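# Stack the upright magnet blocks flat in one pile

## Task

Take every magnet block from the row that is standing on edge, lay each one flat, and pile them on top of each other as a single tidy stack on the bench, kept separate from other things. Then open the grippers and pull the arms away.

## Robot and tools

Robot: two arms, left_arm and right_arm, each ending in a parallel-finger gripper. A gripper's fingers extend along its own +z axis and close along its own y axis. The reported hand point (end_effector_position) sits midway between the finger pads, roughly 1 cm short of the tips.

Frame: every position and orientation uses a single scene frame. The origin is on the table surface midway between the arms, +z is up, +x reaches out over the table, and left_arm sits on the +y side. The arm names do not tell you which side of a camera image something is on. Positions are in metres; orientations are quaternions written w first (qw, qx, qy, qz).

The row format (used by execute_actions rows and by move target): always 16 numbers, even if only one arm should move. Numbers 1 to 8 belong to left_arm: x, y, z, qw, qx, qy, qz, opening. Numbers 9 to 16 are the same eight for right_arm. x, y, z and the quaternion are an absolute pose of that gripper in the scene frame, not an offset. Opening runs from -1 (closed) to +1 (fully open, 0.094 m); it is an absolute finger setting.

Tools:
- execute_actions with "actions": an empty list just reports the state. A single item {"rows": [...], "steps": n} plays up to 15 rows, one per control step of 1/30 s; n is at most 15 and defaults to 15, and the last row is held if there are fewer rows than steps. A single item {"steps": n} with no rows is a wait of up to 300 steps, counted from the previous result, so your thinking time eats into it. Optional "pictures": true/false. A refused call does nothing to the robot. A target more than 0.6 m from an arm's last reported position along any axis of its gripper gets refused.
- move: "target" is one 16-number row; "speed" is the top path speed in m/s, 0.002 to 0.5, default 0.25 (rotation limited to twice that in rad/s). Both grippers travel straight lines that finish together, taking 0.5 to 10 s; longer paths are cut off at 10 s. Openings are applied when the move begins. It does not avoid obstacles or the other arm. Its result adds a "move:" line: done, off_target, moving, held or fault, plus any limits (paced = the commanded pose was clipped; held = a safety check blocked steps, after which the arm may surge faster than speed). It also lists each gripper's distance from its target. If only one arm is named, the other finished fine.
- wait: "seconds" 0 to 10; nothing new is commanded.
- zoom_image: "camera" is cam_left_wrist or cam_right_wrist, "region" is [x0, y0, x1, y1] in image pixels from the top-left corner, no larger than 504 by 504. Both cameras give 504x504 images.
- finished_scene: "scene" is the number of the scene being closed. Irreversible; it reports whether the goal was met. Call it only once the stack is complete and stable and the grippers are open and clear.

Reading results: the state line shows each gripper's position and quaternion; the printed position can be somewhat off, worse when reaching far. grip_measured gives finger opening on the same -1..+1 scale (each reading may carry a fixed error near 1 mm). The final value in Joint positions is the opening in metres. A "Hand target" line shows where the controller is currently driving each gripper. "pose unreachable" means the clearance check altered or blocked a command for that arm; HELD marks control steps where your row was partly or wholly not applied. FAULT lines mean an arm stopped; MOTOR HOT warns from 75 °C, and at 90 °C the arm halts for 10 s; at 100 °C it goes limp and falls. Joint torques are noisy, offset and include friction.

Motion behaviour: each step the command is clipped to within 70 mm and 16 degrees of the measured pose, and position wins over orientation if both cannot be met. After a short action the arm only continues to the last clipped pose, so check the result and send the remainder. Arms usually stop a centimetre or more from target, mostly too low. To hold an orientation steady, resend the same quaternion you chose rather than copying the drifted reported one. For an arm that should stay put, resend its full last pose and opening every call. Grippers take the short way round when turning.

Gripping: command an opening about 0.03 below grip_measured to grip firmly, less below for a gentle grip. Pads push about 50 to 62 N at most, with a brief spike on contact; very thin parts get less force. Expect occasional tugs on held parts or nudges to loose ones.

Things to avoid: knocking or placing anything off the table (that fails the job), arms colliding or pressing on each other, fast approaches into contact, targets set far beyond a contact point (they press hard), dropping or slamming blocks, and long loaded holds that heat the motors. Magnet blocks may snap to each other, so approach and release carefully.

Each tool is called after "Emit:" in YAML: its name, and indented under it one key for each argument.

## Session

Emit:
execute_actions:
  actions: []

Scene clock: 0.00 s of 6200.00 s.
left_arm: end_effector_position=(+0.0994, -0.1539, +0.2975) grip_measured=+1.000 end_effector_quat_wxyz=(+0.378, +0.509, +0.748, -0.197) | right_arm: end_effector_position=(+0.3521, -0.2730, +0.1711) grip_measured=+1.000 end_effector_quat_wxyz=(+0.477, +0.051, +0.841, +0.249)
Joint positions: left_arm=[-1.542  1.371  1.458 -0.826 -0.331 -0.171  0.094] | right_arm=[-0.145  1.071  0.546  0.033 -0.471  0.302  0.094]
Joint velocities: left_arm=[-0.002 -0.007 -0.002 -0.051  0.007 -0.037  0.   ] | right_arm=[ 0.012 -0.012 -0.012 -0.007  0.007 -0.022  0.   ]
Joint torques (N m, as the arm reports them, + toward a larger angle): no reading
Hand target (left_arm): +0.101, -0.155, +0.312; +0.392, +0.499, +0.743, -0.210
Hand target (right_arm): +0.356, -0.273, +0.185; +0.494, +0.042, +0.832, +0.249

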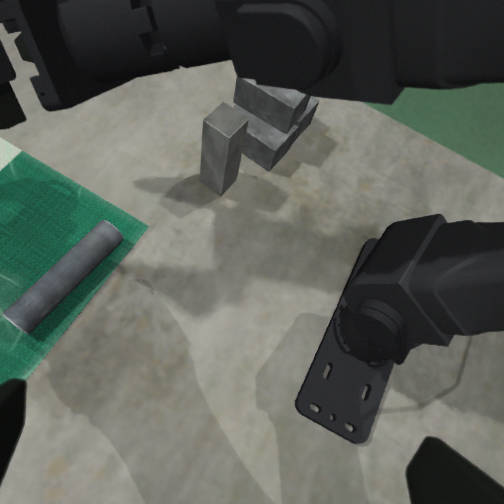

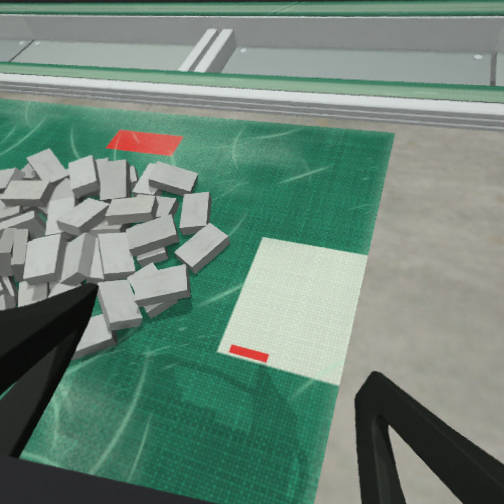

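Emit:
move:
  target: [0.16,0.05,0.32,0.378,0.509,0.748,-0.197,1,0.3521,-0.273,0.1711,0.477,0.051,0.841,0.249,1]
  speed: 0.2

Scene clock: 11.40 s of 6200.00 s.
left_arm: end_effector_position=(+0.1584, +0.0529, +0.3088) grip_measured=+1.000 end_effector_quat_wxyz=(+0.360, +0.507, +0.759, -0.195) | right_arm: end_effector_position=(+0.3521, -0.2730, +0.1711) grip_measured=+1.000 end_effector_quat_wxyz=(+0.477, +0.051, +0.841, +0.249)
Joint positions: left_arm=[-0.649  0.864  1.299 -1.219  0.342  0.416  0.094] | right_arm=[-0.145  1.071  0.546  0.033 -0.471  0.302  0.094]
Joint velocities: left_arm=[ 0.002  0.012  0.022  0.007  0.037 -0.022  0.   ] | right_arm=[ 0.002  0.012 -0.002  0.007 -0.022 -0.007  0.   ]
Joint torques (N m, as the arm reports them, + toward a larger angle): left_arm=[0.91 1.28 8.29 1.33 0.28 0.06] | right_arm=[-0.07 -2.51  7.86  1.47 -0.14  0.01]
Hand target (left_arm): +0.159, +0.052, +0.320; +0.373, +0.508, +0.750, -0.200
Hand target (right_arm): +0.352, -0.273, +0.171; +0.477, +0.051, +0.841, +0.249
Off the commanded pose (left_arm): 0.012 m, 2 deg.
Off the commanded pose (right_arm): 0.000 m, 0 deg.
After step 90, 6.47 s passed at rest.
move: off_target (left_arm)

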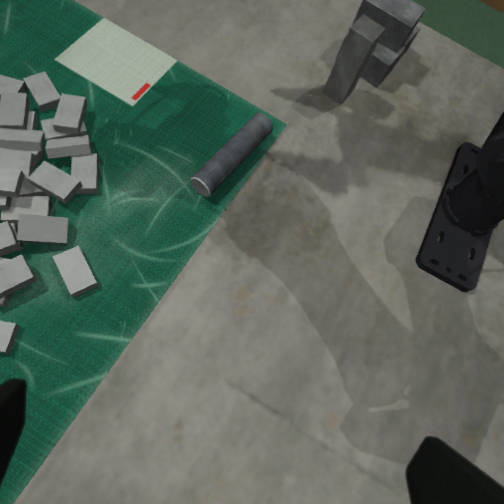

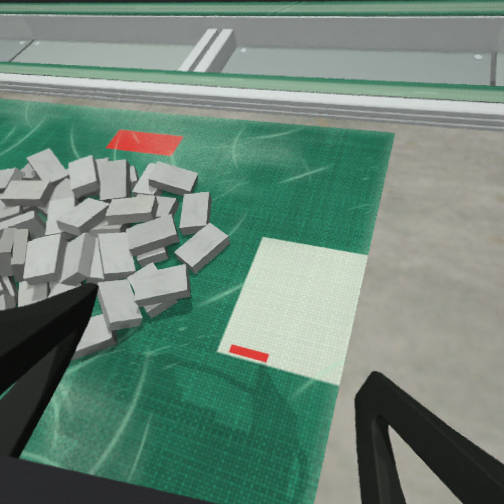

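Now both arms to survey poses.

Emit:
move:
  target: [0.26,0.28,0.28,0.2,0,0.98,0,1,0.28,-0.25,0.27,0.2,0,0.98,0,1]
  speed: 0.25

Scene clock: 16.53 s of 6200.00 s.
left_arm: end_effector_position=(+0.2554, +0.2759, +0.2719) grip_measured=+1.000 end_effector_quat_wxyz=(+0.188, +0.008, +0.982, -0.011) | right_arm: end_effector_position=(+0.2745, -0.2550, +0.2633) grip_measured=+1.000 end_effector_quat_wxyz=(+0.190, -0.001, +0.982, -0.000)
Joint positions: left_arm=[ 0.277  1.268  1.582 -1.53   0.136  0.298  0.094] | right_arm=[ 0.266  1.351  1.598 -1.452  0.113  0.285  0.094]
Joint velocities: left_arm=[-0.012 -0.022  0.007  0.051  0.037 -0.051  0.   ] | right_arm=[ 0.012 -0.002 -0.002 -0.022  0.007 -0.037  0.   ]
Joint torques (N m, as the arm reports them, + toward a larger angle): left_arm=[ 0.93 -1.86  8.12  0.78  0.02 -0.09] | right_arm=[ 0.81 -2.69  9.24  0.74  0.19  0.16]
Hand target (left_arm): +0.257, +0.281, +0.280; +0.199, -0.001, +0.980, -0.004
Hand target (right_arm): +0.279, -0.252, +0.271; +0.200, +0.000, +0.980, +0.000
Off the commanded pose (left_arm): 0.010 m, 2 deg.
Off the commanded pose (right_arm): 0.010 m, 1 deg.
move: done

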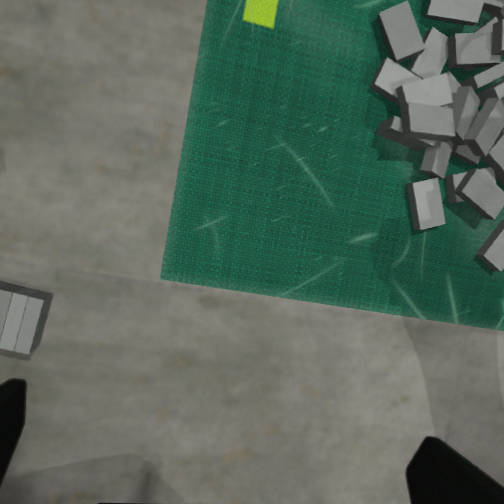

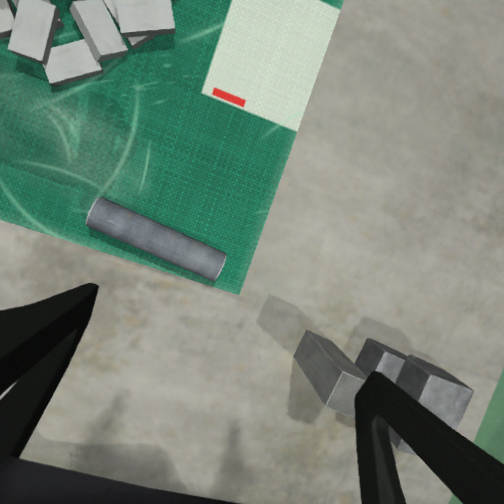

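Emit:
move:
  target: [0.26,0.40,0.27,0.2,0,0.98,0,1,0.28,-0.25,0.27,0.2,0,0.98,0,1]
  speed: 0.25

Scene clock: 21.00 s of 6200.00 s.
left_arm: end_effector_position=(+0.2568, +0.3984, +0.2592) grip_measured=+1.000 end_effector_quat_wxyz=(+0.183, -0.004, +0.983, -0.007) | right_arm: end_effector_position=(+0.2738, -0.2534, +0.2632) grip_measured=+1.000 end_effector_quat_wxyz=(+0.190, -0.001, +0.982, -0.001)
Joint positions: left_arm=[ 0.755  1.508  1.725 -1.531  0.265  0.742  0.094] | right_arm=[ 0.275  1.351  1.598 -1.454  0.118  0.293  0.094]
Joint velocities: left_arm=[ 0.012 -0.012 -0.002 -0.037 -0.007  0.037  0.   ] | right_arm=[ 0.002 -0.012  0.002 -0.007  0.037  0.095  0.   ]
Joint torques (N m, as the arm reports them, + toward a larger angle): left_arm=[ 0.9  -4.42  8.24  0.57  0.32  0.03] | right_arm=[ 0.73 -2.34  9.24  0.75  0.17  0.1 ]
Hand target (left_arm): +0.259, +0.399, +0.269; +0.199, -0.000, +0.980, -0.004
Hand target (right_arm): +0.280, -0.250, +0.270; +0.200, -0.000, +0.980, +0.000
Off the commanded pose (left_arm): 0.011 m, 2 deg.
Off the commanded pose (right_arm): 0.010 m, 1 deg.
After step 90, 0.33 s passed at rest.
move: off_target (left_arm)

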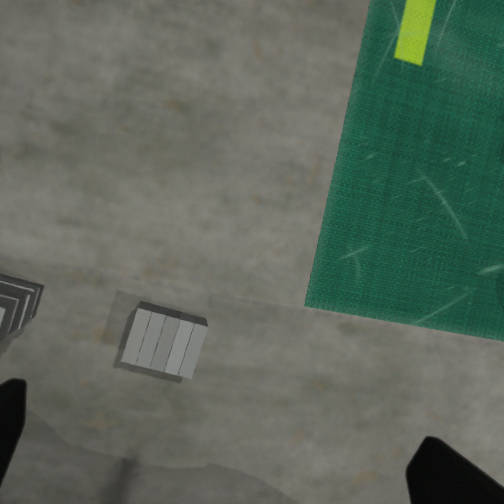

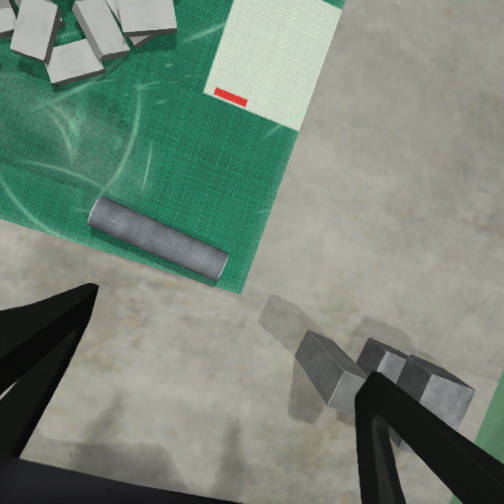

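Emit:
zoom_image:
  camera: "cam_left_wrist"
  region: [90, 270, 230, 410]

Emit:
zoom_image:
  camera: "cam_left_wrist"
  region: [0, 250, 100, 380]

Region (90, 270, 230, 410) of cam_left_wrist's 504x504 image, scaled by 3.600, with more detail than that image has.

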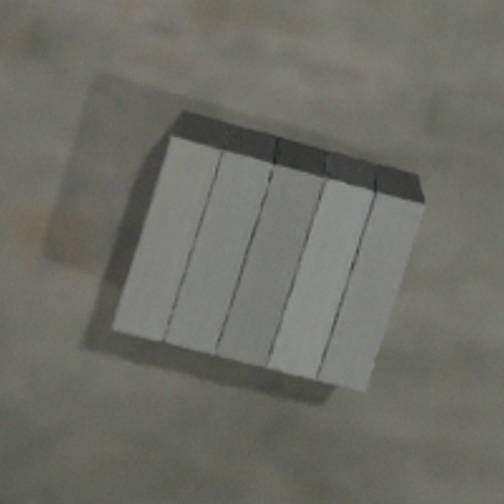

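Region (0, 250, 100, 380) of cam_left_wrist's 504x504 image, scaled by 3.877, with more detail than that image has; it fills the left 388 columns of this view, and the rest is white.

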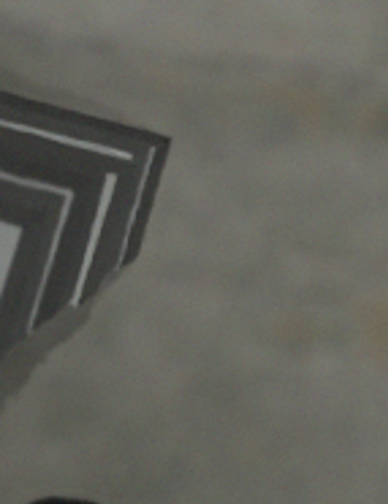

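Emit:
move:
  target: [0.207,0.412,0.13,-0.1295,-0.6558,0.7347,-0.1156,0.4,0.269,0.029,0.15,-0.5,0.5,-0.5,-0.5,1]
  speed: 0.25

Scene clock: 127.73 s of 6200.00 s.
left_arm: end_effector_position=(+0.2096, +0.4130, +0.1301) grip_measured=+0.402 end_effector_quat_wxyz=(-0.122, -0.648, +0.744, -0.107) | right_arm: end_effector_position=(+0.2669, +0.0221, +0.1430) grip_measured=+1.000 end_effector_quat_wxyz=(+0.492, -0.497, +0.516, +0.495)
Joint positions: left_arm=[ 0.856  1.81   1.536 -1.576  0.169 -0.523  0.066] | right_arm=[ 0.523  1.9    0.623  1.23  -0.99  -0.017  0.094]
Joint velocities: left_arm=[ 0.007  0.002  0.002 -0.066 -0.066  0.037  0.   ] | right_arm=[ 0.022  0.017 -0.002  0.125 -0.022  0.022  0.   ]
Joint torques (N m, as the arm reports them, + toward a larger angle): left_arm=[ 0.86 -6.87  5.2  -0.32  0.17 -0.11] | right_arm=[ 0.77 -6.3   7.41  1.53 -0.11  0.13]
Hand target (left_arm): +0.207, +0.412, +0.131; -0.126, -0.655, +0.737, -0.113
Hand target (right_arm): +0.268, +0.028, +0.152; +0.499, -0.501, +0.500, +0.499
Off the commanded pose (left_arm): 0.003 m, 2 deg.
Off the commanded pose (right_arm): 0.010 m, 2 deg.
joint sent to its limit (left arm) — the command would take joint 4 (wrist pitch) past its lower limit, so that joint was sent only as far as its limit.
After step 90, 99.20 s passed at rest.
move: done

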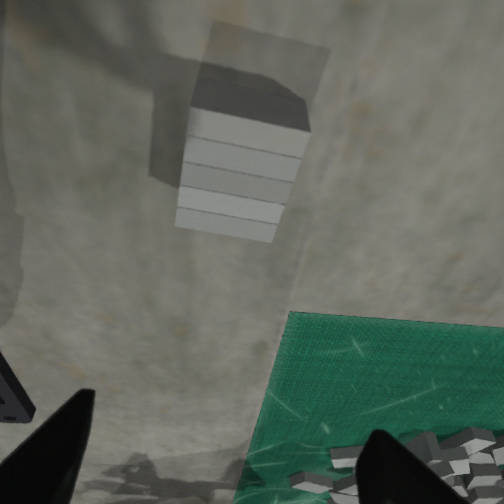

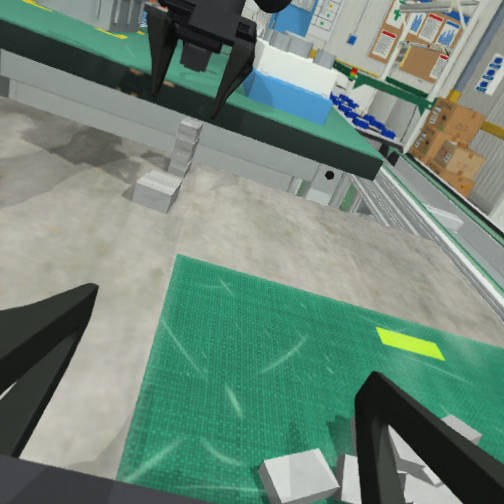

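Emit:
move:
  target: [0.203,0.4005,0.055,-0.1295,-0.6558,0.7347,-0.1156,0.4,0.269,0.029,0.13,-0.5,0.5,-0.5,-0.5,1]
  speed: 0.12

Scene clock: 151.73 s of 6200.00 s.
left_arm: end_effector_position=(+0.2003, +0.3993, +0.0551) grip_measured=+0.402 end_effector_quat_wxyz=(-0.137, -0.652, +0.737, -0.113) | right_arm: end_effector_position=(+0.2687, +0.0233, +0.1237) grip_measured=+1.000 end_effector_quat_wxyz=(+0.493, -0.496, +0.514, +0.496)
Joint positions: left_arm=[ 0.856  1.832  1.249 -1.299  0.177 -0.536  0.066] | right_arm=[ 0.523  1.998  0.623  1.337 -0.991 -0.012  0.094]
Joint velocities: left_arm=[ 0.022 -0.007 -0.017 -0.022 -0.007 -0.081 -0.001] | right_arm=[-0.002 -0.012  0.007 -0.022  0.007  0.007  0.   ]
Joint torques (N m, as the arm reports them, + toward a larger angle): left_arm=[-0.05 -6.83  5.   -0.18  0.15 -0.08] | right_arm=[ 0.76 -6.57  6.56  1.52 -0.08  0.13]
Hand target (left_arm): +0.203, +0.401, +0.055; -0.130, -0.656, +0.735, -0.116
Hand target (right_arm): +0.269, +0.029, +0.130; +0.500, -0.500, +0.500, +0.500
Off the commanded pose (left_arm): 0.003 m, 1 deg.
Off the commanded pose (right_arm): 0.009 m, 2 deg.
After step 90, 19.80 s passed at rest.
move: done

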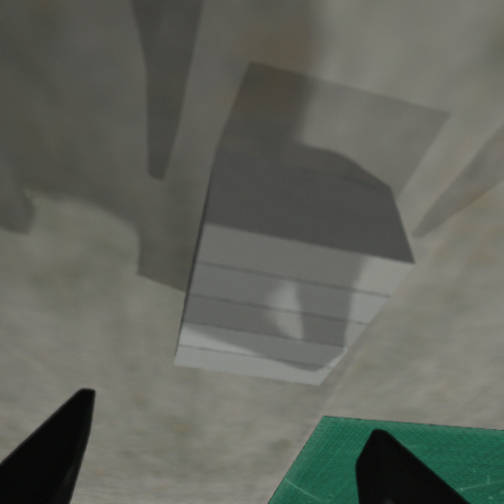

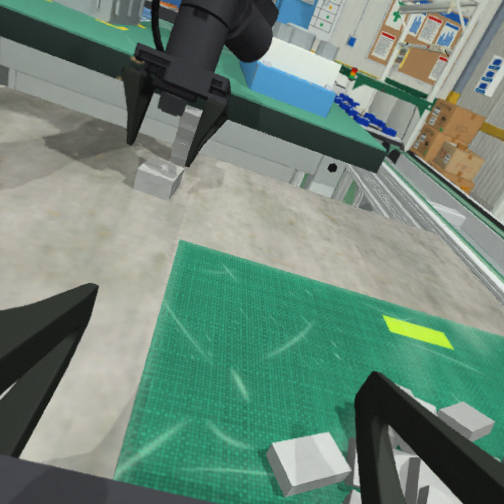

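Emit:
move:
  target: [0.207,0.4005,0.018,-0.1295,-0.6558,0.7347,-0.1156,0.4,0.269,0.029,0.125,-0.5,0.5,-0.5,-0.5,1]
  speed: 0.06

Emit:
zoom_image:
  camera: "cam_right_wrist"
  region: [110, 90, 250, 230]

Scene clock: 159.13 s of 6200.00 s.
left_arm: end_effector_position=(+0.2012, +0.4001, +0.0200) grip_measured=+0.402 end_effector_quat_wxyz=(-0.139, -0.658, +0.732, -0.113) | right_arm: end_effector_position=(+0.2689, +0.0234, +0.1189) grip_measured=+1.000 end_effector_quat_wxyz=(+0.494, -0.496, +0.514, +0.496)
Joint positions: left_arm=[ 0.856  1.892  1.176 -1.169  0.179 -0.551  0.066] | right_arm=[ 0.523  2.021  0.623  1.361 -0.991 -0.012  0.094]
Joint velocities: left_arm=[ 0.002  0.007 -0.012 -0.007 -0.037 -0.007  0.001] | right_arm=[ 0.002 -0.002 -0.012 -0.037 -0.007  0.007  0.   ]
Joint torques (N m, as the arm reports them, + toward a larger angle): left_arm=[-0.88 -6.86  4.51 -0.03  0.17 -0.04] | right_arm=[ 0.78 -6.59  6.32  1.53 -0.1   0.12]
Hand target (left_arm): +0.207, +0.400, +0.018; -0.129, -0.656, +0.735, -0.116
Hand target (right_arm): +0.269, +0.029, +0.125; +0.500, -0.500, +0.500, +0.500
Off the commanded pose (left_arm): 0.006 m, 1 deg.
Off the commanded pose (right_arm): 0.008 m, 2 deg.
After step 90, 3.40 s passed at rest.
move: done

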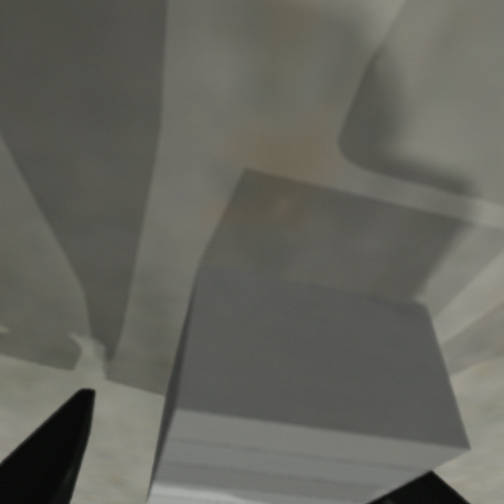

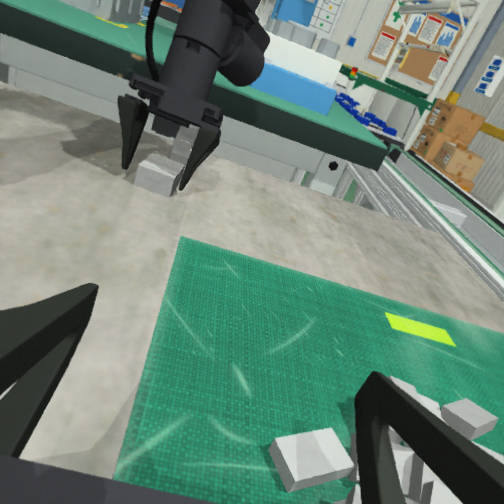

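Region (110, 90, 250, 230) of cam_right_wrist's 504x504 image, scaled by 3.600, with more detail than that image has.

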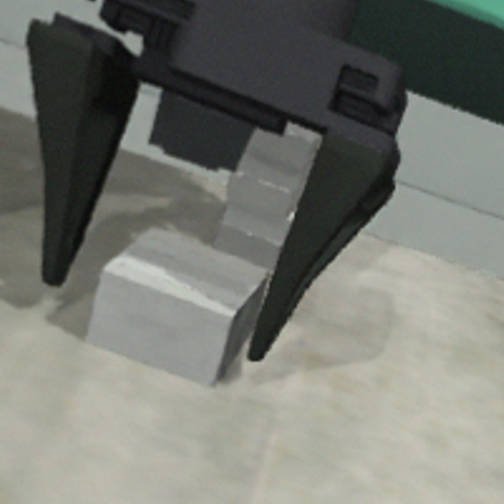

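Emit:
execute_actions:
  actions:
    - {"rows":[[0.209,0.4005,0.018,-0.1295,-0.6558,0.7347,-0.1156,0.4,0.269,0.029,0.125,-0.5,0.5,-0.5,-0.5,1],[0.211,0.4005,0.018,-0.1295,-0.6558,0.7347,-0.1156,0.4,0.269,0.029,0.125,-0.5,0.5,-0.5,-0.5,1]],"steps":12}

Emit:
zoom_image:
  camera: "cam_right_wrist"
  region: [110, 90, 250, 230]

Scene clock: 164.03 s of 6200.00 s.
left_arm: end_effector_position=(+0.2033, +0.3995, +0.0197) grip_measured=+0.402 end_effector_quat_wxyz=(-0.138, -0.659, +0.731, -0.112) | right_arm: end_effector_position=(+0.2689, +0.0234, +0.1193) grip_measured=+1.000 end_effector_quat_wxyz=(+0.495, -0.496, +0.513, +0.496)
Joint positions: left_arm=[ 0.849  1.892  1.176 -1.164  0.181 -0.56   0.066] | right_arm=[ 0.523  2.021  0.623  1.363 -0.991 -0.012  0.094]
Joint velocities: left_arm=[-0.002 -0.002  0.017 -0.007 -0.037  0.007 -0.   ] | right_arm=[-0.002  0.002  0.012 -0.051 -0.022 -0.066  0.   ]
Joint torques (N m, as the arm reports them, + toward a larger angle): left_arm=[-1.25 -6.21  5.54 -0.1   0.2  -0.03] | right_arm=[ 0.81 -6.56  6.38  1.53 -0.08  0.11]
Hand target (left_arm): +0.211, +0.401, +0.018; -0.129, -0.656, +0.735, -0.115
Hand target (right_arm): +0.269, +0.029, +0.125; +0.500, -0.500, +0.500, +0.500
Off the commanded pose (left_arm): 0.008 m, 1 deg.
Off the commanded pose (right_arm): 0.008 m, 2 deg.
Steps of this call (steps 1 to 90: nothing new was sent; then 1.50 s passed at rest; steps 91 to 102: all 12 steps of this action). Readings (end_effector_position):
91: left_arm (+0.2013, +0.4002, +0.0199) | right_arm (+0.2689, +0.0234, +0.1192)
92: left_arm (+0.2016, +0.4001, +0.0199) | right_arm (+0.2689, +0.0234, +0.1193)
94: left_arm (+0.2023, +0.3998, +0.0198) | right_arm (+0.2689, +0.0234, +0.1193)
98: left_arm (+0.2032, +0.3995, +0.0197) | right_arm (+0.2689, +0.0234, +0.1193)
102: the state above

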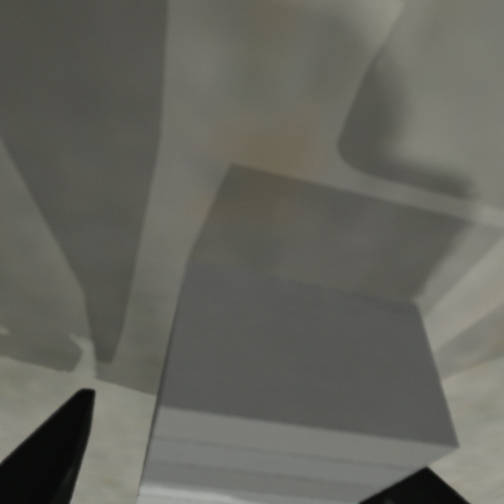

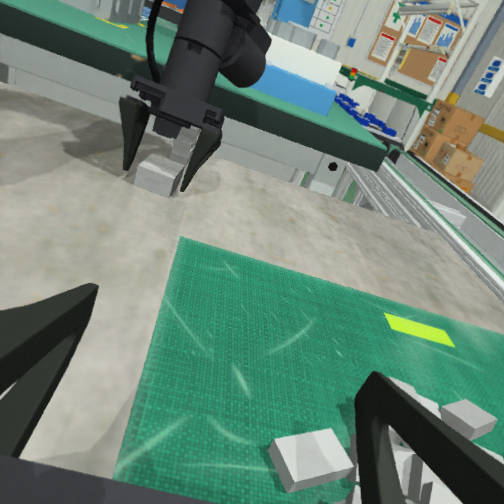

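Region (110, 90, 250, 230) of cam_right_wrist's 504x504 image, scaled by 3.600, with more detail than that image has.

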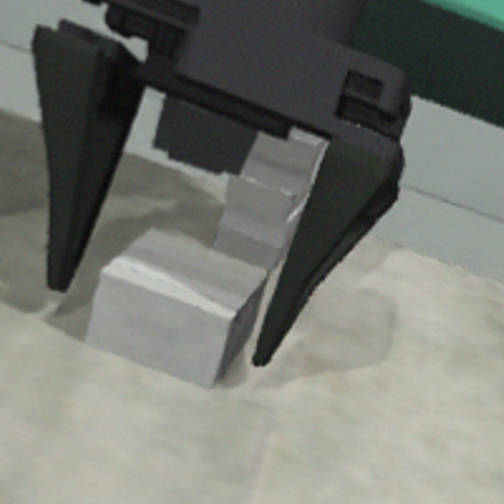

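Emit:
execute_actions:
  actions:
    - {"rows":[[0.213,0.400,0.018,-0.1295,-0.6558,0.7347,-0.1156,0.3,0.269,0.029,0.125,-0.5,0.5,-0.5,-0.5,1],[0.215,0.399,0.018,-0.1295,-0.6558,0.7347,-0.1156,0.2,0.269,0.029,0.125,-0.5,0.5,-0.5,-0.5,1]],"steps":12}

Emit:
zoom_image:
  camera: "cam_right_wrist"
  region: [110, 90, 250, 230]

Scene clock: 173.00 s of 6200.00 s.
left_arm: end_effector_position=(+0.2058, +0.3959, +0.0172) grip_measured=+0.202 end_effector_quat_wxyz=(-0.143, -0.658, +0.731, -0.113) | right_arm: end_effector_position=(+0.2689, +0.0234, +0.1193) grip_measured=+1.000 end_effector_quat_wxyz=(+0.494, -0.496, +0.513, +0.496)
Joint positions: left_arm=[ 0.835  1.903  1.176 -1.163  0.185 -0.572  0.056] | right_arm=[ 0.523  2.021  0.623  1.363 -0.991 -0.011  0.094]
Joint velocities: left_arm=[-0.012 -0.012 -0.012 -0.095 -0.007 -0.007  0.002] | right_arm=[-0.017 -0.007  0.007 -0.007  0.007 -0.022  0.   ]
Joint torques (N m, as the arm reports them, + toward a larger angle): left_arm=[-1.13 -6.72  6.01 -0.13  0.17 -0.06] | right_arm=[ 0.79 -6.64  6.36  1.53 -0.07  0.11]
Hand target (left_arm): +0.215, +0.399, +0.018; -0.129, -0.656, +0.735, -0.116
Hand target (right_arm): +0.269, +0.029, +0.125; +0.500, -0.500, +0.500, +0.500
Off the commanded pose (left_arm): 0.010 m, 2 deg.
Off the commanded pose (right_arm): 0.008 m, 2 deg.
Steps of this call (steps 1 to 90: nothing new was sent; then 5.57 s passed at rest; steps 91 to 102: all 12 steps of this action). Readings (end_effector_position):
91: left_arm (+0.2035, +0.3993, +0.0197) | right_arm (+0.2689, +0.0234, +0.1193)
92: left_arm (+0.2038, +0.3990, +0.0195) | right_arm (+0.2689, +0.0234, +0.1193)
94: left_arm (+0.2048, +0.3975, +0.0185) | right_arm (+0.2689, +0.0234, +0.1193)
98: left_arm (+0.2056, +0.3960, +0.0172) | right_arm (+0.2689, +0.0234, +0.1193)
102: the state above

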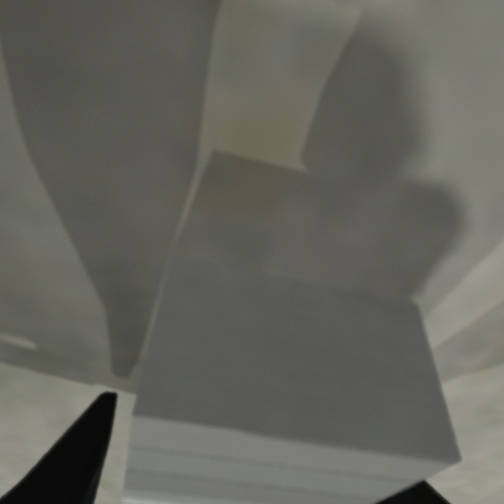

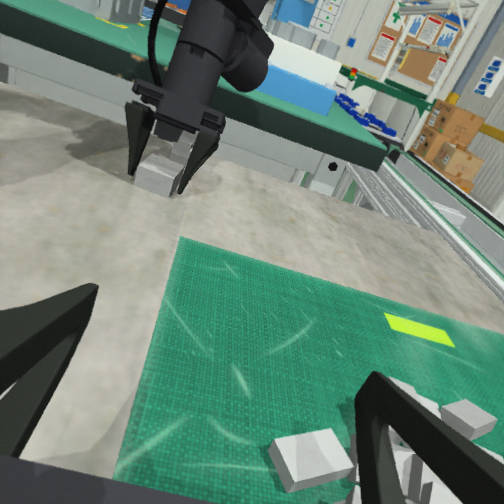

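Region (110, 90, 250, 230) of cam_right_wrist's 504x504 image, scaled by 3.600, with more detail than that image has.

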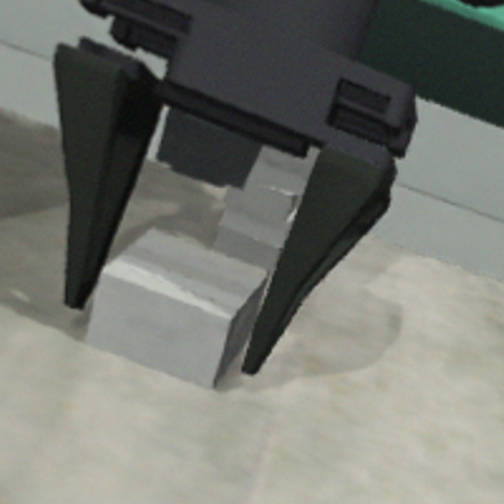

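Emit:
execute_actions:
  actions:
    - {"rows":[[0.213,0.4,0.018,-0.1295,-0.6558,0.7347,-0.1156,0.15,0.269,0.029,0.125,-0.5,0.5,-0.5,-0.5,1],[0.213,0.4,0.018,-0.1295,-0.6558,0.7347,-0.1156,0.1,0.269,0.029,0.125,-0.5,0.5,-0.5,-0.5,1],[0.213,0.4,0.018,-0.1295,-0.6558,0.7347,-0.1156,0.06,0.269,0.029,0.125,-0.5,0.5,-0.5,-0.5,1],[0.213,0.4,0.018,-0.1295,-0.6558,0.7347,-0.1156,0.03,0.269,0.029,0.125,-0.5,0.5,-0.5,-0.5,1],[0.213,0.4,0.018,-0.1295,-0.6558,0.7347,-0.1156,0.0,0.269,0.029,0.125,-0.5,0.5,-0.5,-0.5,1],[0.213,0.4,0.018,-0.1295,-0.6558,0.7347,-0.1156,-0.02,0.269,0.029,0.125,-0.5,0.5,-0.5,-0.5,1],[0.213,0.4,0.018,-0.1295,-0.6558,0.7347,-0.1156,-0.04,0.269,0.029,0.125,-0.5,0.5,-0.5,-0.5,1],[0.213,0.4,0.018,-0.1295,-0.6558,0.7347,-0.1156,-0.055,0.269,0.029,0.125,-0.5,0.5,-0.5,-0.5,1],[0.213,0.4,0.018,-0.1295,-0.6558,0.7347,-0.1156,-0.07,0.269,0.029,0.125,-0.5,0.5,-0.5,-0.5,1],[0.213,0.4,0.018,-0.1295,-0.6558,0.7347,-0.1156,-0.085,0.269,0.029,0.125,-0.5,0.5,-0.5,-0.5,1],[0.213,0.4,0.018,-0.1295,-0.6558,0.7347,-0.1156,-0.10,0.269,0.029,0.125,-0.5,0.5,-0.5,-0.5,1],[0.213,0.4,0.018,-0.1295,-0.6558,0.7347,-0.1156,-0.115,0.269,0.029,0.125,-0.5,0.5,-0.5,-0.5,1],[0.213,0.4,0.018,-0.1295,-0.6558,0.7347,-0.1156,-0.13,0.269,0.029,0.125,-0.5,0.5,-0.5,-0.5,1],[0.213,0.4,0.018,-0.1295,-0.6558,0.7347,-0.1156,-0.14,0.269,0.029,0.125,-0.5,0.5,-0.5,-0.5,1]],"steps":15}

Emit:
zoom_image:
  camera: "cam_right_wrist"
  region: [110, 90, 250, 230]

Scene clock: 184.33 s of 6200.00 s.
left_arm: end_effector_position=(+0.2059, +0.3960, +0.0172) grip_measured=-0.101 end_effector_quat_wxyz=(-0.143, -0.658, +0.731, -0.113) | right_arm: end_effector_position=(+0.2689, +0.0234, +0.1193) grip_measured=+1.000 end_effector_quat_wxyz=(+0.494, -0.496, +0.513, +0.496)
Joint positions: left_arm=[ 0.835  1.903  1.176 -1.162  0.185 -0.572  0.042] | right_arm=[ 0.523  2.021  0.623  1.363 -0.991 -0.011  0.094]
Joint velocities: left_arm=[-0.017  0.017 -0.007  0.022  0.022  0.007  0.   ] | right_arm=[ 0.007  0.012  0.002 -0.037  0.081  0.066  0.   ]
Joint torques (N m, as the arm reports them, + toward a larger angle): left_arm=[-0.52 -6.84  5.77 -0.14  0.17 -0.01] | right_arm=[ 0.73 -6.53  6.27  1.53 -0.08  0.1 ]
Hand target (left_arm): +0.213, +0.400, +0.018; -0.130, -0.656, +0.735, -0.116
Hand target (right_arm): +0.269, +0.029, +0.125; +0.500, -0.500, +0.500, +0.500
Off the commanded pose (left_arm): 0.008 m, 2 deg.
Off the commanded pose (right_arm): 0.008 m, 2 deg.
Steps of this call (steps 1 to 90: nothing new was sent; then 7.83 s passed at rest; steps 91 to 105: all 15 steps of this action). Readings (end_effector_position):
91: left_arm (+0.2059, +0.3959, +0.0172) | right_arm (+0.2689, +0.0234, +0.1193)
92: left_arm (+0.2059, +0.3959, +0.0172) | right_arm (+0.2689, +0.0234, +0.1193)
94: left_arm (+0.2059, +0.3959, +0.0172) | right_arm (+0.2689, +0.0234, +0.1193)
98: left_arm (+0.2059, +0.3959, +0.0172) | right_arm (+0.2689, +0.0234, +0.1193)
105: the state above

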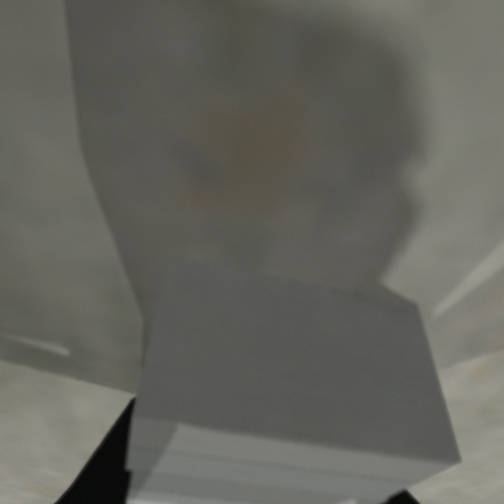

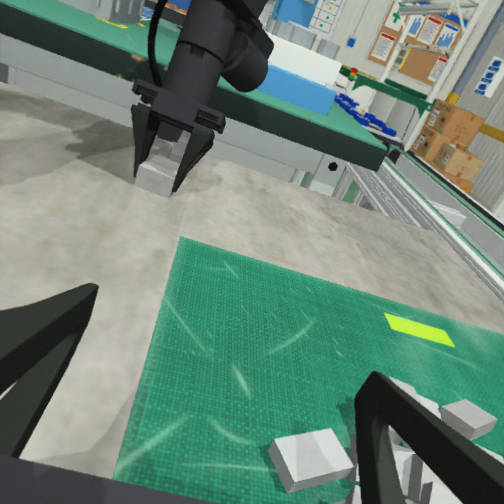

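Region (110, 90, 250, 230) of cam_right_wrist's 504x504 image, scaled by 3.600, with more detail than that image has.

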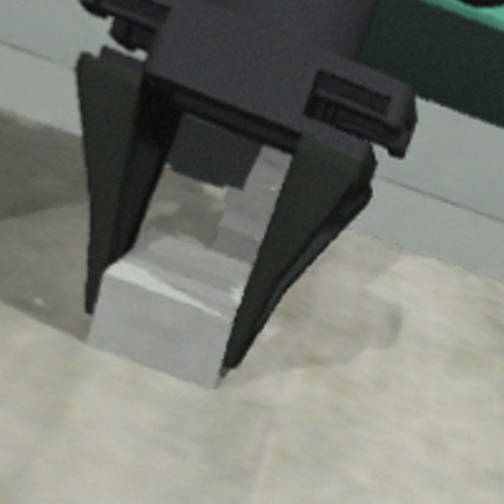

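Emit:
move:
  target: [0.210,0.398,0.045,-0.1295,-0.6558,0.7347,-0.1156,-0.14,0.269,0.029,0.125,-0.5,0.5,-0.5,-0.5,1]
  speed: 0.03

Emit:
zoom_image:
  camera: "cam_right_wrist"
  region: [100, 80, 260, 240]

Scene clock: 194.03 s of 6200.00 s.
left_arm: end_effector_position=(+0.2052, +0.3951, +0.0286) grip_measured=-0.101 end_effector_quat_wxyz=(-0.145, -0.658, +0.730, -0.114) | right_arm: end_effector_position=(+0.2689, +0.0234, +0.1193) grip_measured=+1.000 end_effector_quat_wxyz=(+0.494, -0.496, +0.513, +0.496)
Joint positions: left_arm=[ 0.835  1.883  1.198 -1.209  0.185 -0.572  0.042] | right_arm=[ 0.523  2.021  0.623  1.363 -0.991 -0.011  0.094]
Joint velocities: left_arm=[-0.002 -0.022 -0.007 -0.022 -0.051  0.095  0.   ] | right_arm=[-0.012  0.007 -0.017 -0.051 -0.022  0.022  0.   ]
Joint torques (N m, as the arm reports them, + toward a larger angle): left_arm=[-0.19 -9.72  7.52 -0.61  0.17  0.03] | right_arm=[ 0.71 -6.61  6.28  1.54 -0.09  0.1 ]
Hand target (left_arm): +0.210, +0.398, +0.045; -0.129, -0.656, +0.735, -0.116
Hand target (right_arm): +0.269, +0.029, +0.125; +0.500, -0.500, +0.500, +0.500
Off the commanded pose (left_arm): 0.017 m, 2 deg.
Off the commanded pose (right_arm): 0.008 m, 2 deg.
After step 90, 5.43 s passed at rest.
move: off_target (left_arm)

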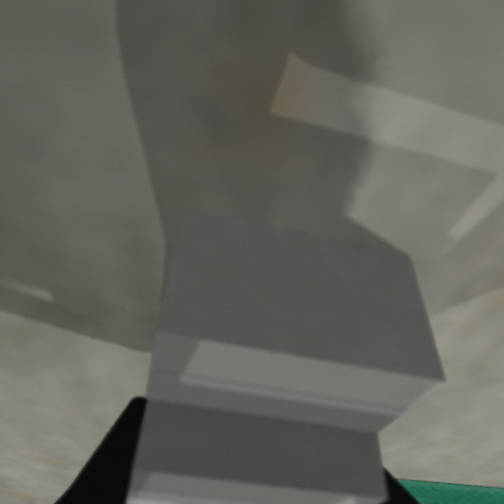

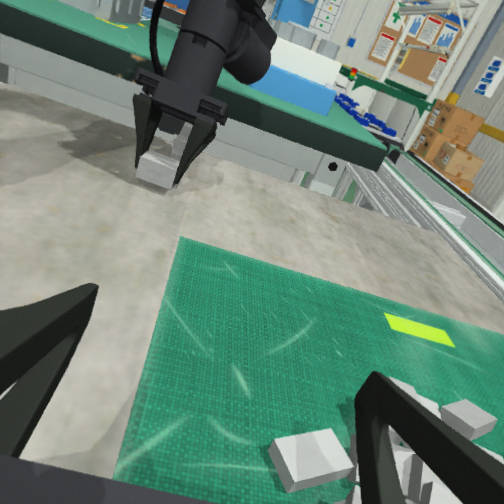

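Region (100, 80, 260, 240) of cam_right_wrist's 504x504 image, scaled by 3.150, with more detail than that image has.

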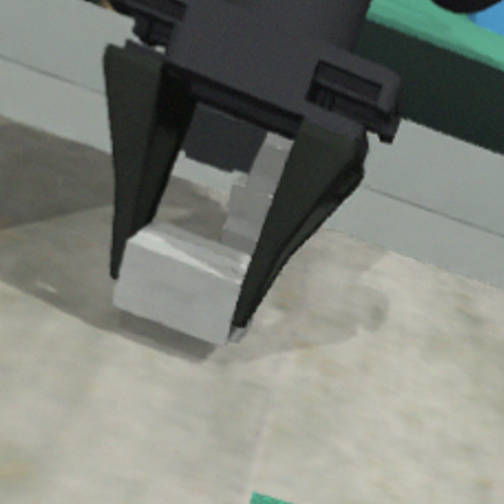

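Emit:
zoom_image:
  camera: "cam_left_wrist"
  region: [100, 300, 480, 504]

Region (100, 300, 480, 504) of cam_left_wrist's 504x504 image, scaled by 1.326, with more detail than that image has; it fills the top 271 rows of this view, and the rest is white.

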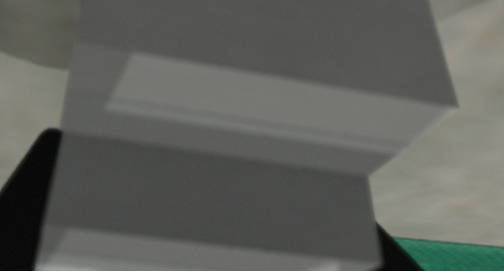

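Emit:
move:
  target: [0.210,0.398,0.085,-0.1295,-0.6558,0.7347,-0.1156,-0.14,0.269,0.029,0.125,-0.5,0.5,-0.5,-0.5,1]
  speed: 0.05

Emit:
zoom_image:
  camera: "cam_right_wrist"
  region: [100, 60, 260, 220]

Scene clock: 203.10 s of 6200.00 s.
left_arm: end_effector_position=(+0.2061, +0.3961, +0.0676) grip_measured=-0.101 end_effector_quat_wxyz=(-0.147, -0.658, +0.730, -0.114) | right_arm: end_effector_position=(+0.2689, +0.0234, +0.1193) grip_measured=+1.000 end_effector_quat_wxyz=(+0.494, -0.496, +0.513, +0.496)
Joint positions: left_arm=[ 0.835  1.839  1.304 -1.363  0.185 -0.572  0.042] | right_arm=[ 0.523  2.021  0.623  1.363 -0.991 -0.011  0.094]
Joint velocities: left_arm=[-0.002  0.002  0.002  0.022 -0.081 -0.022  0.   ] | right_arm=[-0.012 -0.007 -0.012  0.037  0.081  0.051  0.   ]
Joint torques (N m, as the arm reports them, + toward a larger angle): left_arm=[-0.21 -9.71  8.01 -0.61  0.18  0.03] | right_arm=[ 0.81 -6.53  6.35  1.52 -0.09  0.11]
Hand target (left_arm): +0.210, +0.397, +0.084; -0.130, -0.656, +0.735, -0.116
Hand target (right_arm): +0.269, +0.029, +0.125; +0.500, -0.500, +0.500, +0.500
Off the commanded pose (left_arm): 0.018 m, 2 deg.
Off the commanded pose (right_arm): 0.008 m, 2 deg.
After step 90, 4.50 s passed at rest.
move: off_target (left_arm)

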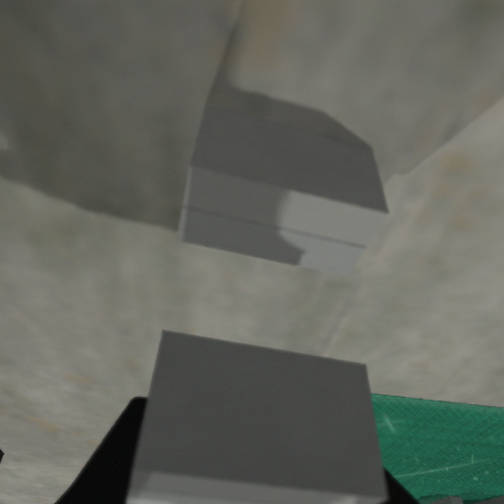

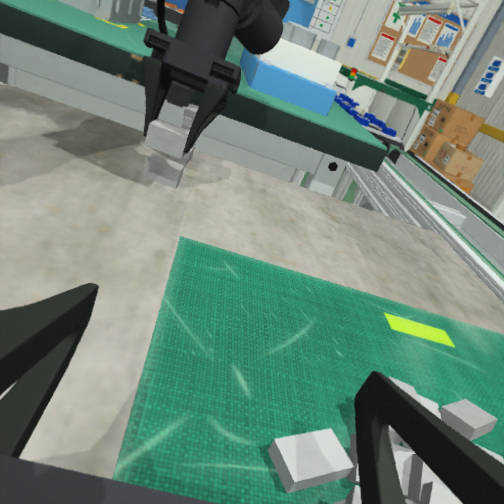

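Region (100, 60, 260, 220) of cam_right_wrist's 504x504 image, scaled by 3.150, with more detail than that image has.

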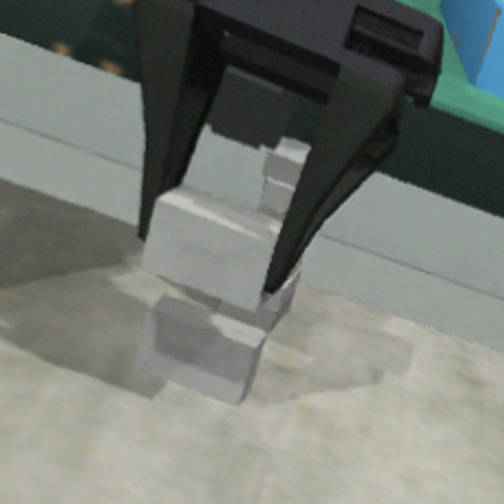

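Emit:
move:
  target: [0.22,0.39,0.15,-0.1295,-0.6558,0.7347,-0.1156,-0.14,0.269,0.029,0.125,-0.5,0.5,-0.5,-0.5,1]
  speed: 0.1

Emit:
move:
  target: [0.29,0.37,0.16,0.30,-0.182,0.936,0.058,-0.14,0.269,0.029,0.125,-0.5,0.5,-0.5,-0.5,1]
  speed: 0.15

Emit:
zoom_image:
  camera: "cam_right_wrist"
  region: [170, 20, 370, 220]

Scene clock: 215.10 s of 6200.00 s.
left_arm: end_effector_position=(+0.2156, +0.3937, +0.1329) grip_measured=-0.101 end_effector_quat_wxyz=(-0.117, -0.662, +0.733, -0.108) | right_arm: end_effector_position=(+0.2689, +0.0234, +0.1193) grip_measured=+1.000 end_effector_quat_wxyz=(+0.494, -0.496, +0.513, +0.496)
Joint positions: left_arm=[ 0.805  1.755  1.483 -1.557  0.191 -0.61   0.042] | right_arm=[ 0.523  2.021  0.623  1.363 -0.991 -0.011  0.094]
Joint velocities: left_arm=[ 0.002 -0.012  0.002  0.022  0.007 -0.066  0.   ] | right_arm=[-0.002 -0.012  0.012 -0.007  0.007  0.007  0.   ]
Joint torques (N m, as the arm reports them, + toward a larger angle): left_arm=[-1.24 -8.79  8.28 -0.47  0.23 -0.11] | right_arm=[ 0.85 -6.6   6.34  1.55 -0.08  0.12]
Hand target (left_arm): +0.220, +0.390, +0.149; -0.100, -0.661, +0.735, -0.113
Hand target (right_arm): +0.269, +0.029, +0.125; +0.500, -0.500, +0.500, +0.500
Off the commanded pose (left_arm): 0.018 m, 2 deg.
Off the commanded pose (right_arm): 0.008 m, 2 deg.
joint sent to its limit (left arm) — the command would take joint 4 (wrist pitch) past its lower limit, so that joint was sent only as far as its limit.
After step 90, 7.77 s passed at rest.
move: off_target (left_arm)

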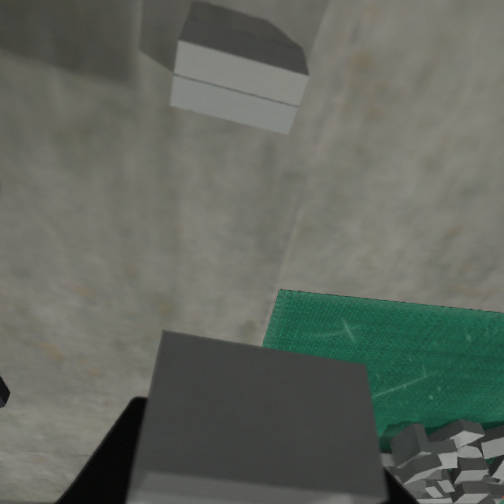

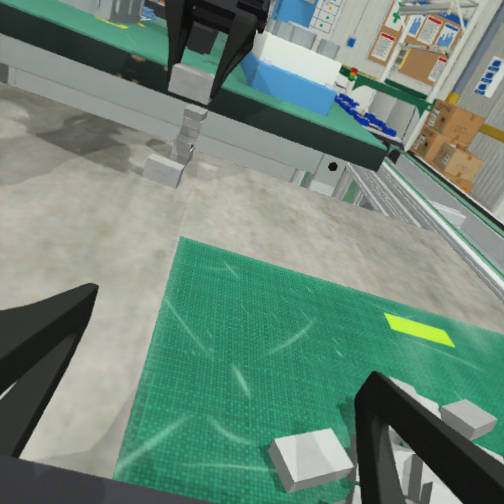

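Scene clock: 220.30 s of 6200.00 s.
left_arm: end_effector_position=(+0.2749, +0.3677, +0.1382) grip_measured=-0.101 end_effector_quat_wxyz=(+0.252, -0.202, +0.945, +0.047) | right_arm: end_effector_position=(+0.2689, +0.0234, +0.1193) grip_measured=+1.000 end_effector_quat_wxyz=(+0.494, -0.496, +0.513, +0.496)
Joint positions: left_arm=[ 0.521  1.181  0.907 -0.784  0.077  0.109  0.042] | right_arm=[ 0.523  2.021  0.623  1.363 -0.991 -0.011  0.094]
Joint velocities: left_arm=[ 0.027  0.022 -0.017  0.022  0.037 -0.051 -0.001] | right_arm=[ 0.002  0.002  0.002 -0.022  0.051 -0.022  0.   ]
Joint torques (N m, as the arm reports them, + toward a larger angle): left_arm=[-1.   -5.22  7.77  1.55  0.17  0.05] | right_arm=[ 0.76 -6.61  6.38  1.52 -0.09  0.09]
Hand target (left_arm): +0.289, +0.370, +0.160; +0.302, -0.186, +0.933, +0.057
Hand target (right_arm): +0.269, +0.029, +0.125; +0.500, -0.500, +0.500, +0.500
Off the commanded pose (left_arm): 0.027 m, 6 deg.
Off the commanded pose (right_arm): 0.008 m, 2 deg.
move: off_target (left_arm)

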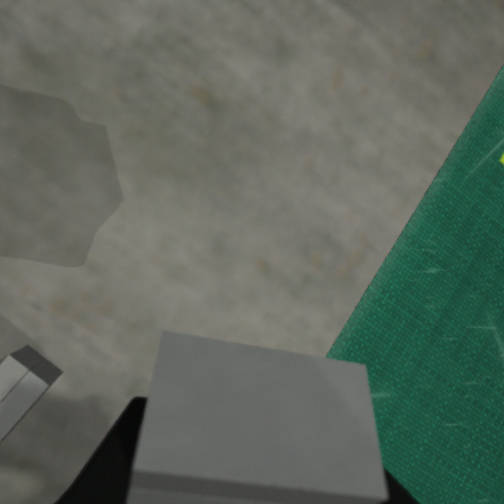

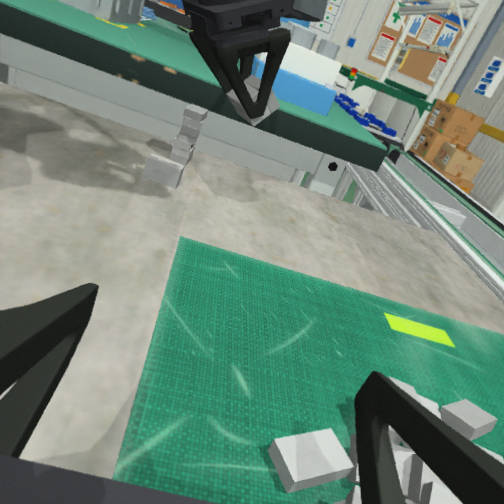

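Region (170, 20, 370, 220) of cam_right_wrist's 504x504 image, scaled by 2.520, with more detail than that image has.

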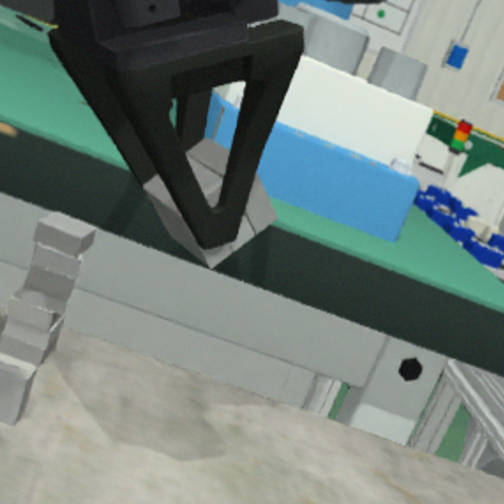

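Emit:
move:
  target: [0.392,0.400,0.11,0.5832,-0.1331,0.7954,0.0976,-0.14,0.269,0.029,0.125,-0.5,0.5,-0.5,-0.5,1]
  speed: 0.15

Emit:
zoom_image:
  camera: "cam_right_wrist"
  region: [230, 80, 390, 240]

Scene clock: 226.60 s of 6200.00 s.
left_arm: end_effector_position=(+0.3799, +0.4019, +0.0794) grip_measured=-0.101 end_effector_quat_wxyz=(+0.539, -0.153, +0.824, +0.088) | right_arm: end_effector_position=(+0.2689, +0.0234, +0.1193) grip_measured=+1.000 end_effector_quat_wxyz=(+0.494, -0.496, +0.513, +0.496)
Joint positions: left_arm=[0.495 1.595 0.424 0.75  0.163 0.05  0.042] | right_arm=[ 0.523  2.021  0.623  1.363 -0.991 -0.011  0.094]
Joint velocities: left_arm=[-0.002  0.002  0.002  0.037 -0.007  0.037  0.001] | right_arm=[ 0.007 -0.012 -0.022 -0.051 -0.007  0.022  0.   ]
Joint torques (N m, as the arm reports them, + toward a larger angle): left_arm=[-1.13 -5.2   6.2   2.41  0.15 -0.05] | right_arm=[ 0.8  -6.65  6.32  1.53 -0.06  0.11]
Hand target (left_arm): +0.393, +0.401, +0.107; +0.583, -0.136, +0.796, +0.093
Hand target (right_arm): +0.269, +0.029, +0.125; +0.500, -0.500, +0.500, +0.500
Off the commanded pose (left_arm): 0.033 m, 7 deg.
Off the commanded pose (right_arm): 0.008 m, 2 deg.
After step 90, 0.10 s passed at rest.
move: off_target (left_arm)

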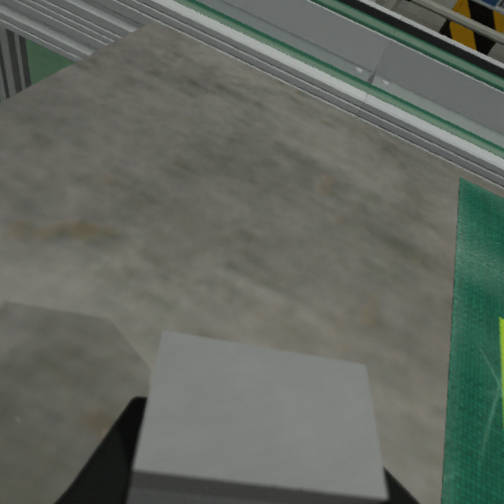

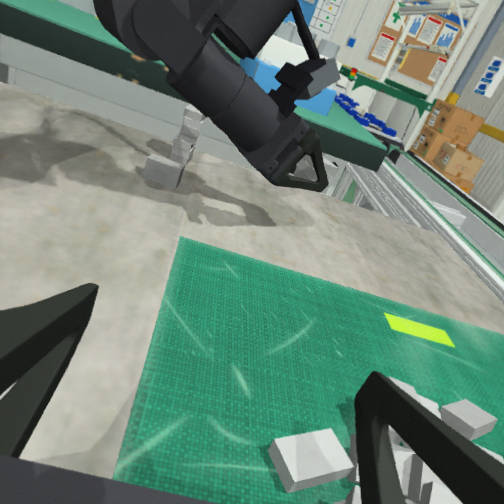

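Region (230, 80, 390, 240) of cam_right_wrist's 504x504 image, scaled by 3.150, with more detail than that image has.

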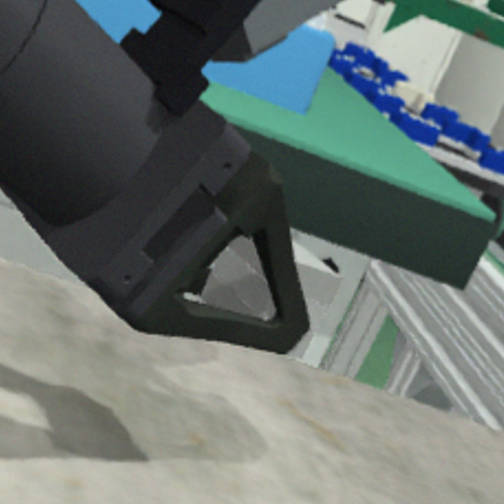

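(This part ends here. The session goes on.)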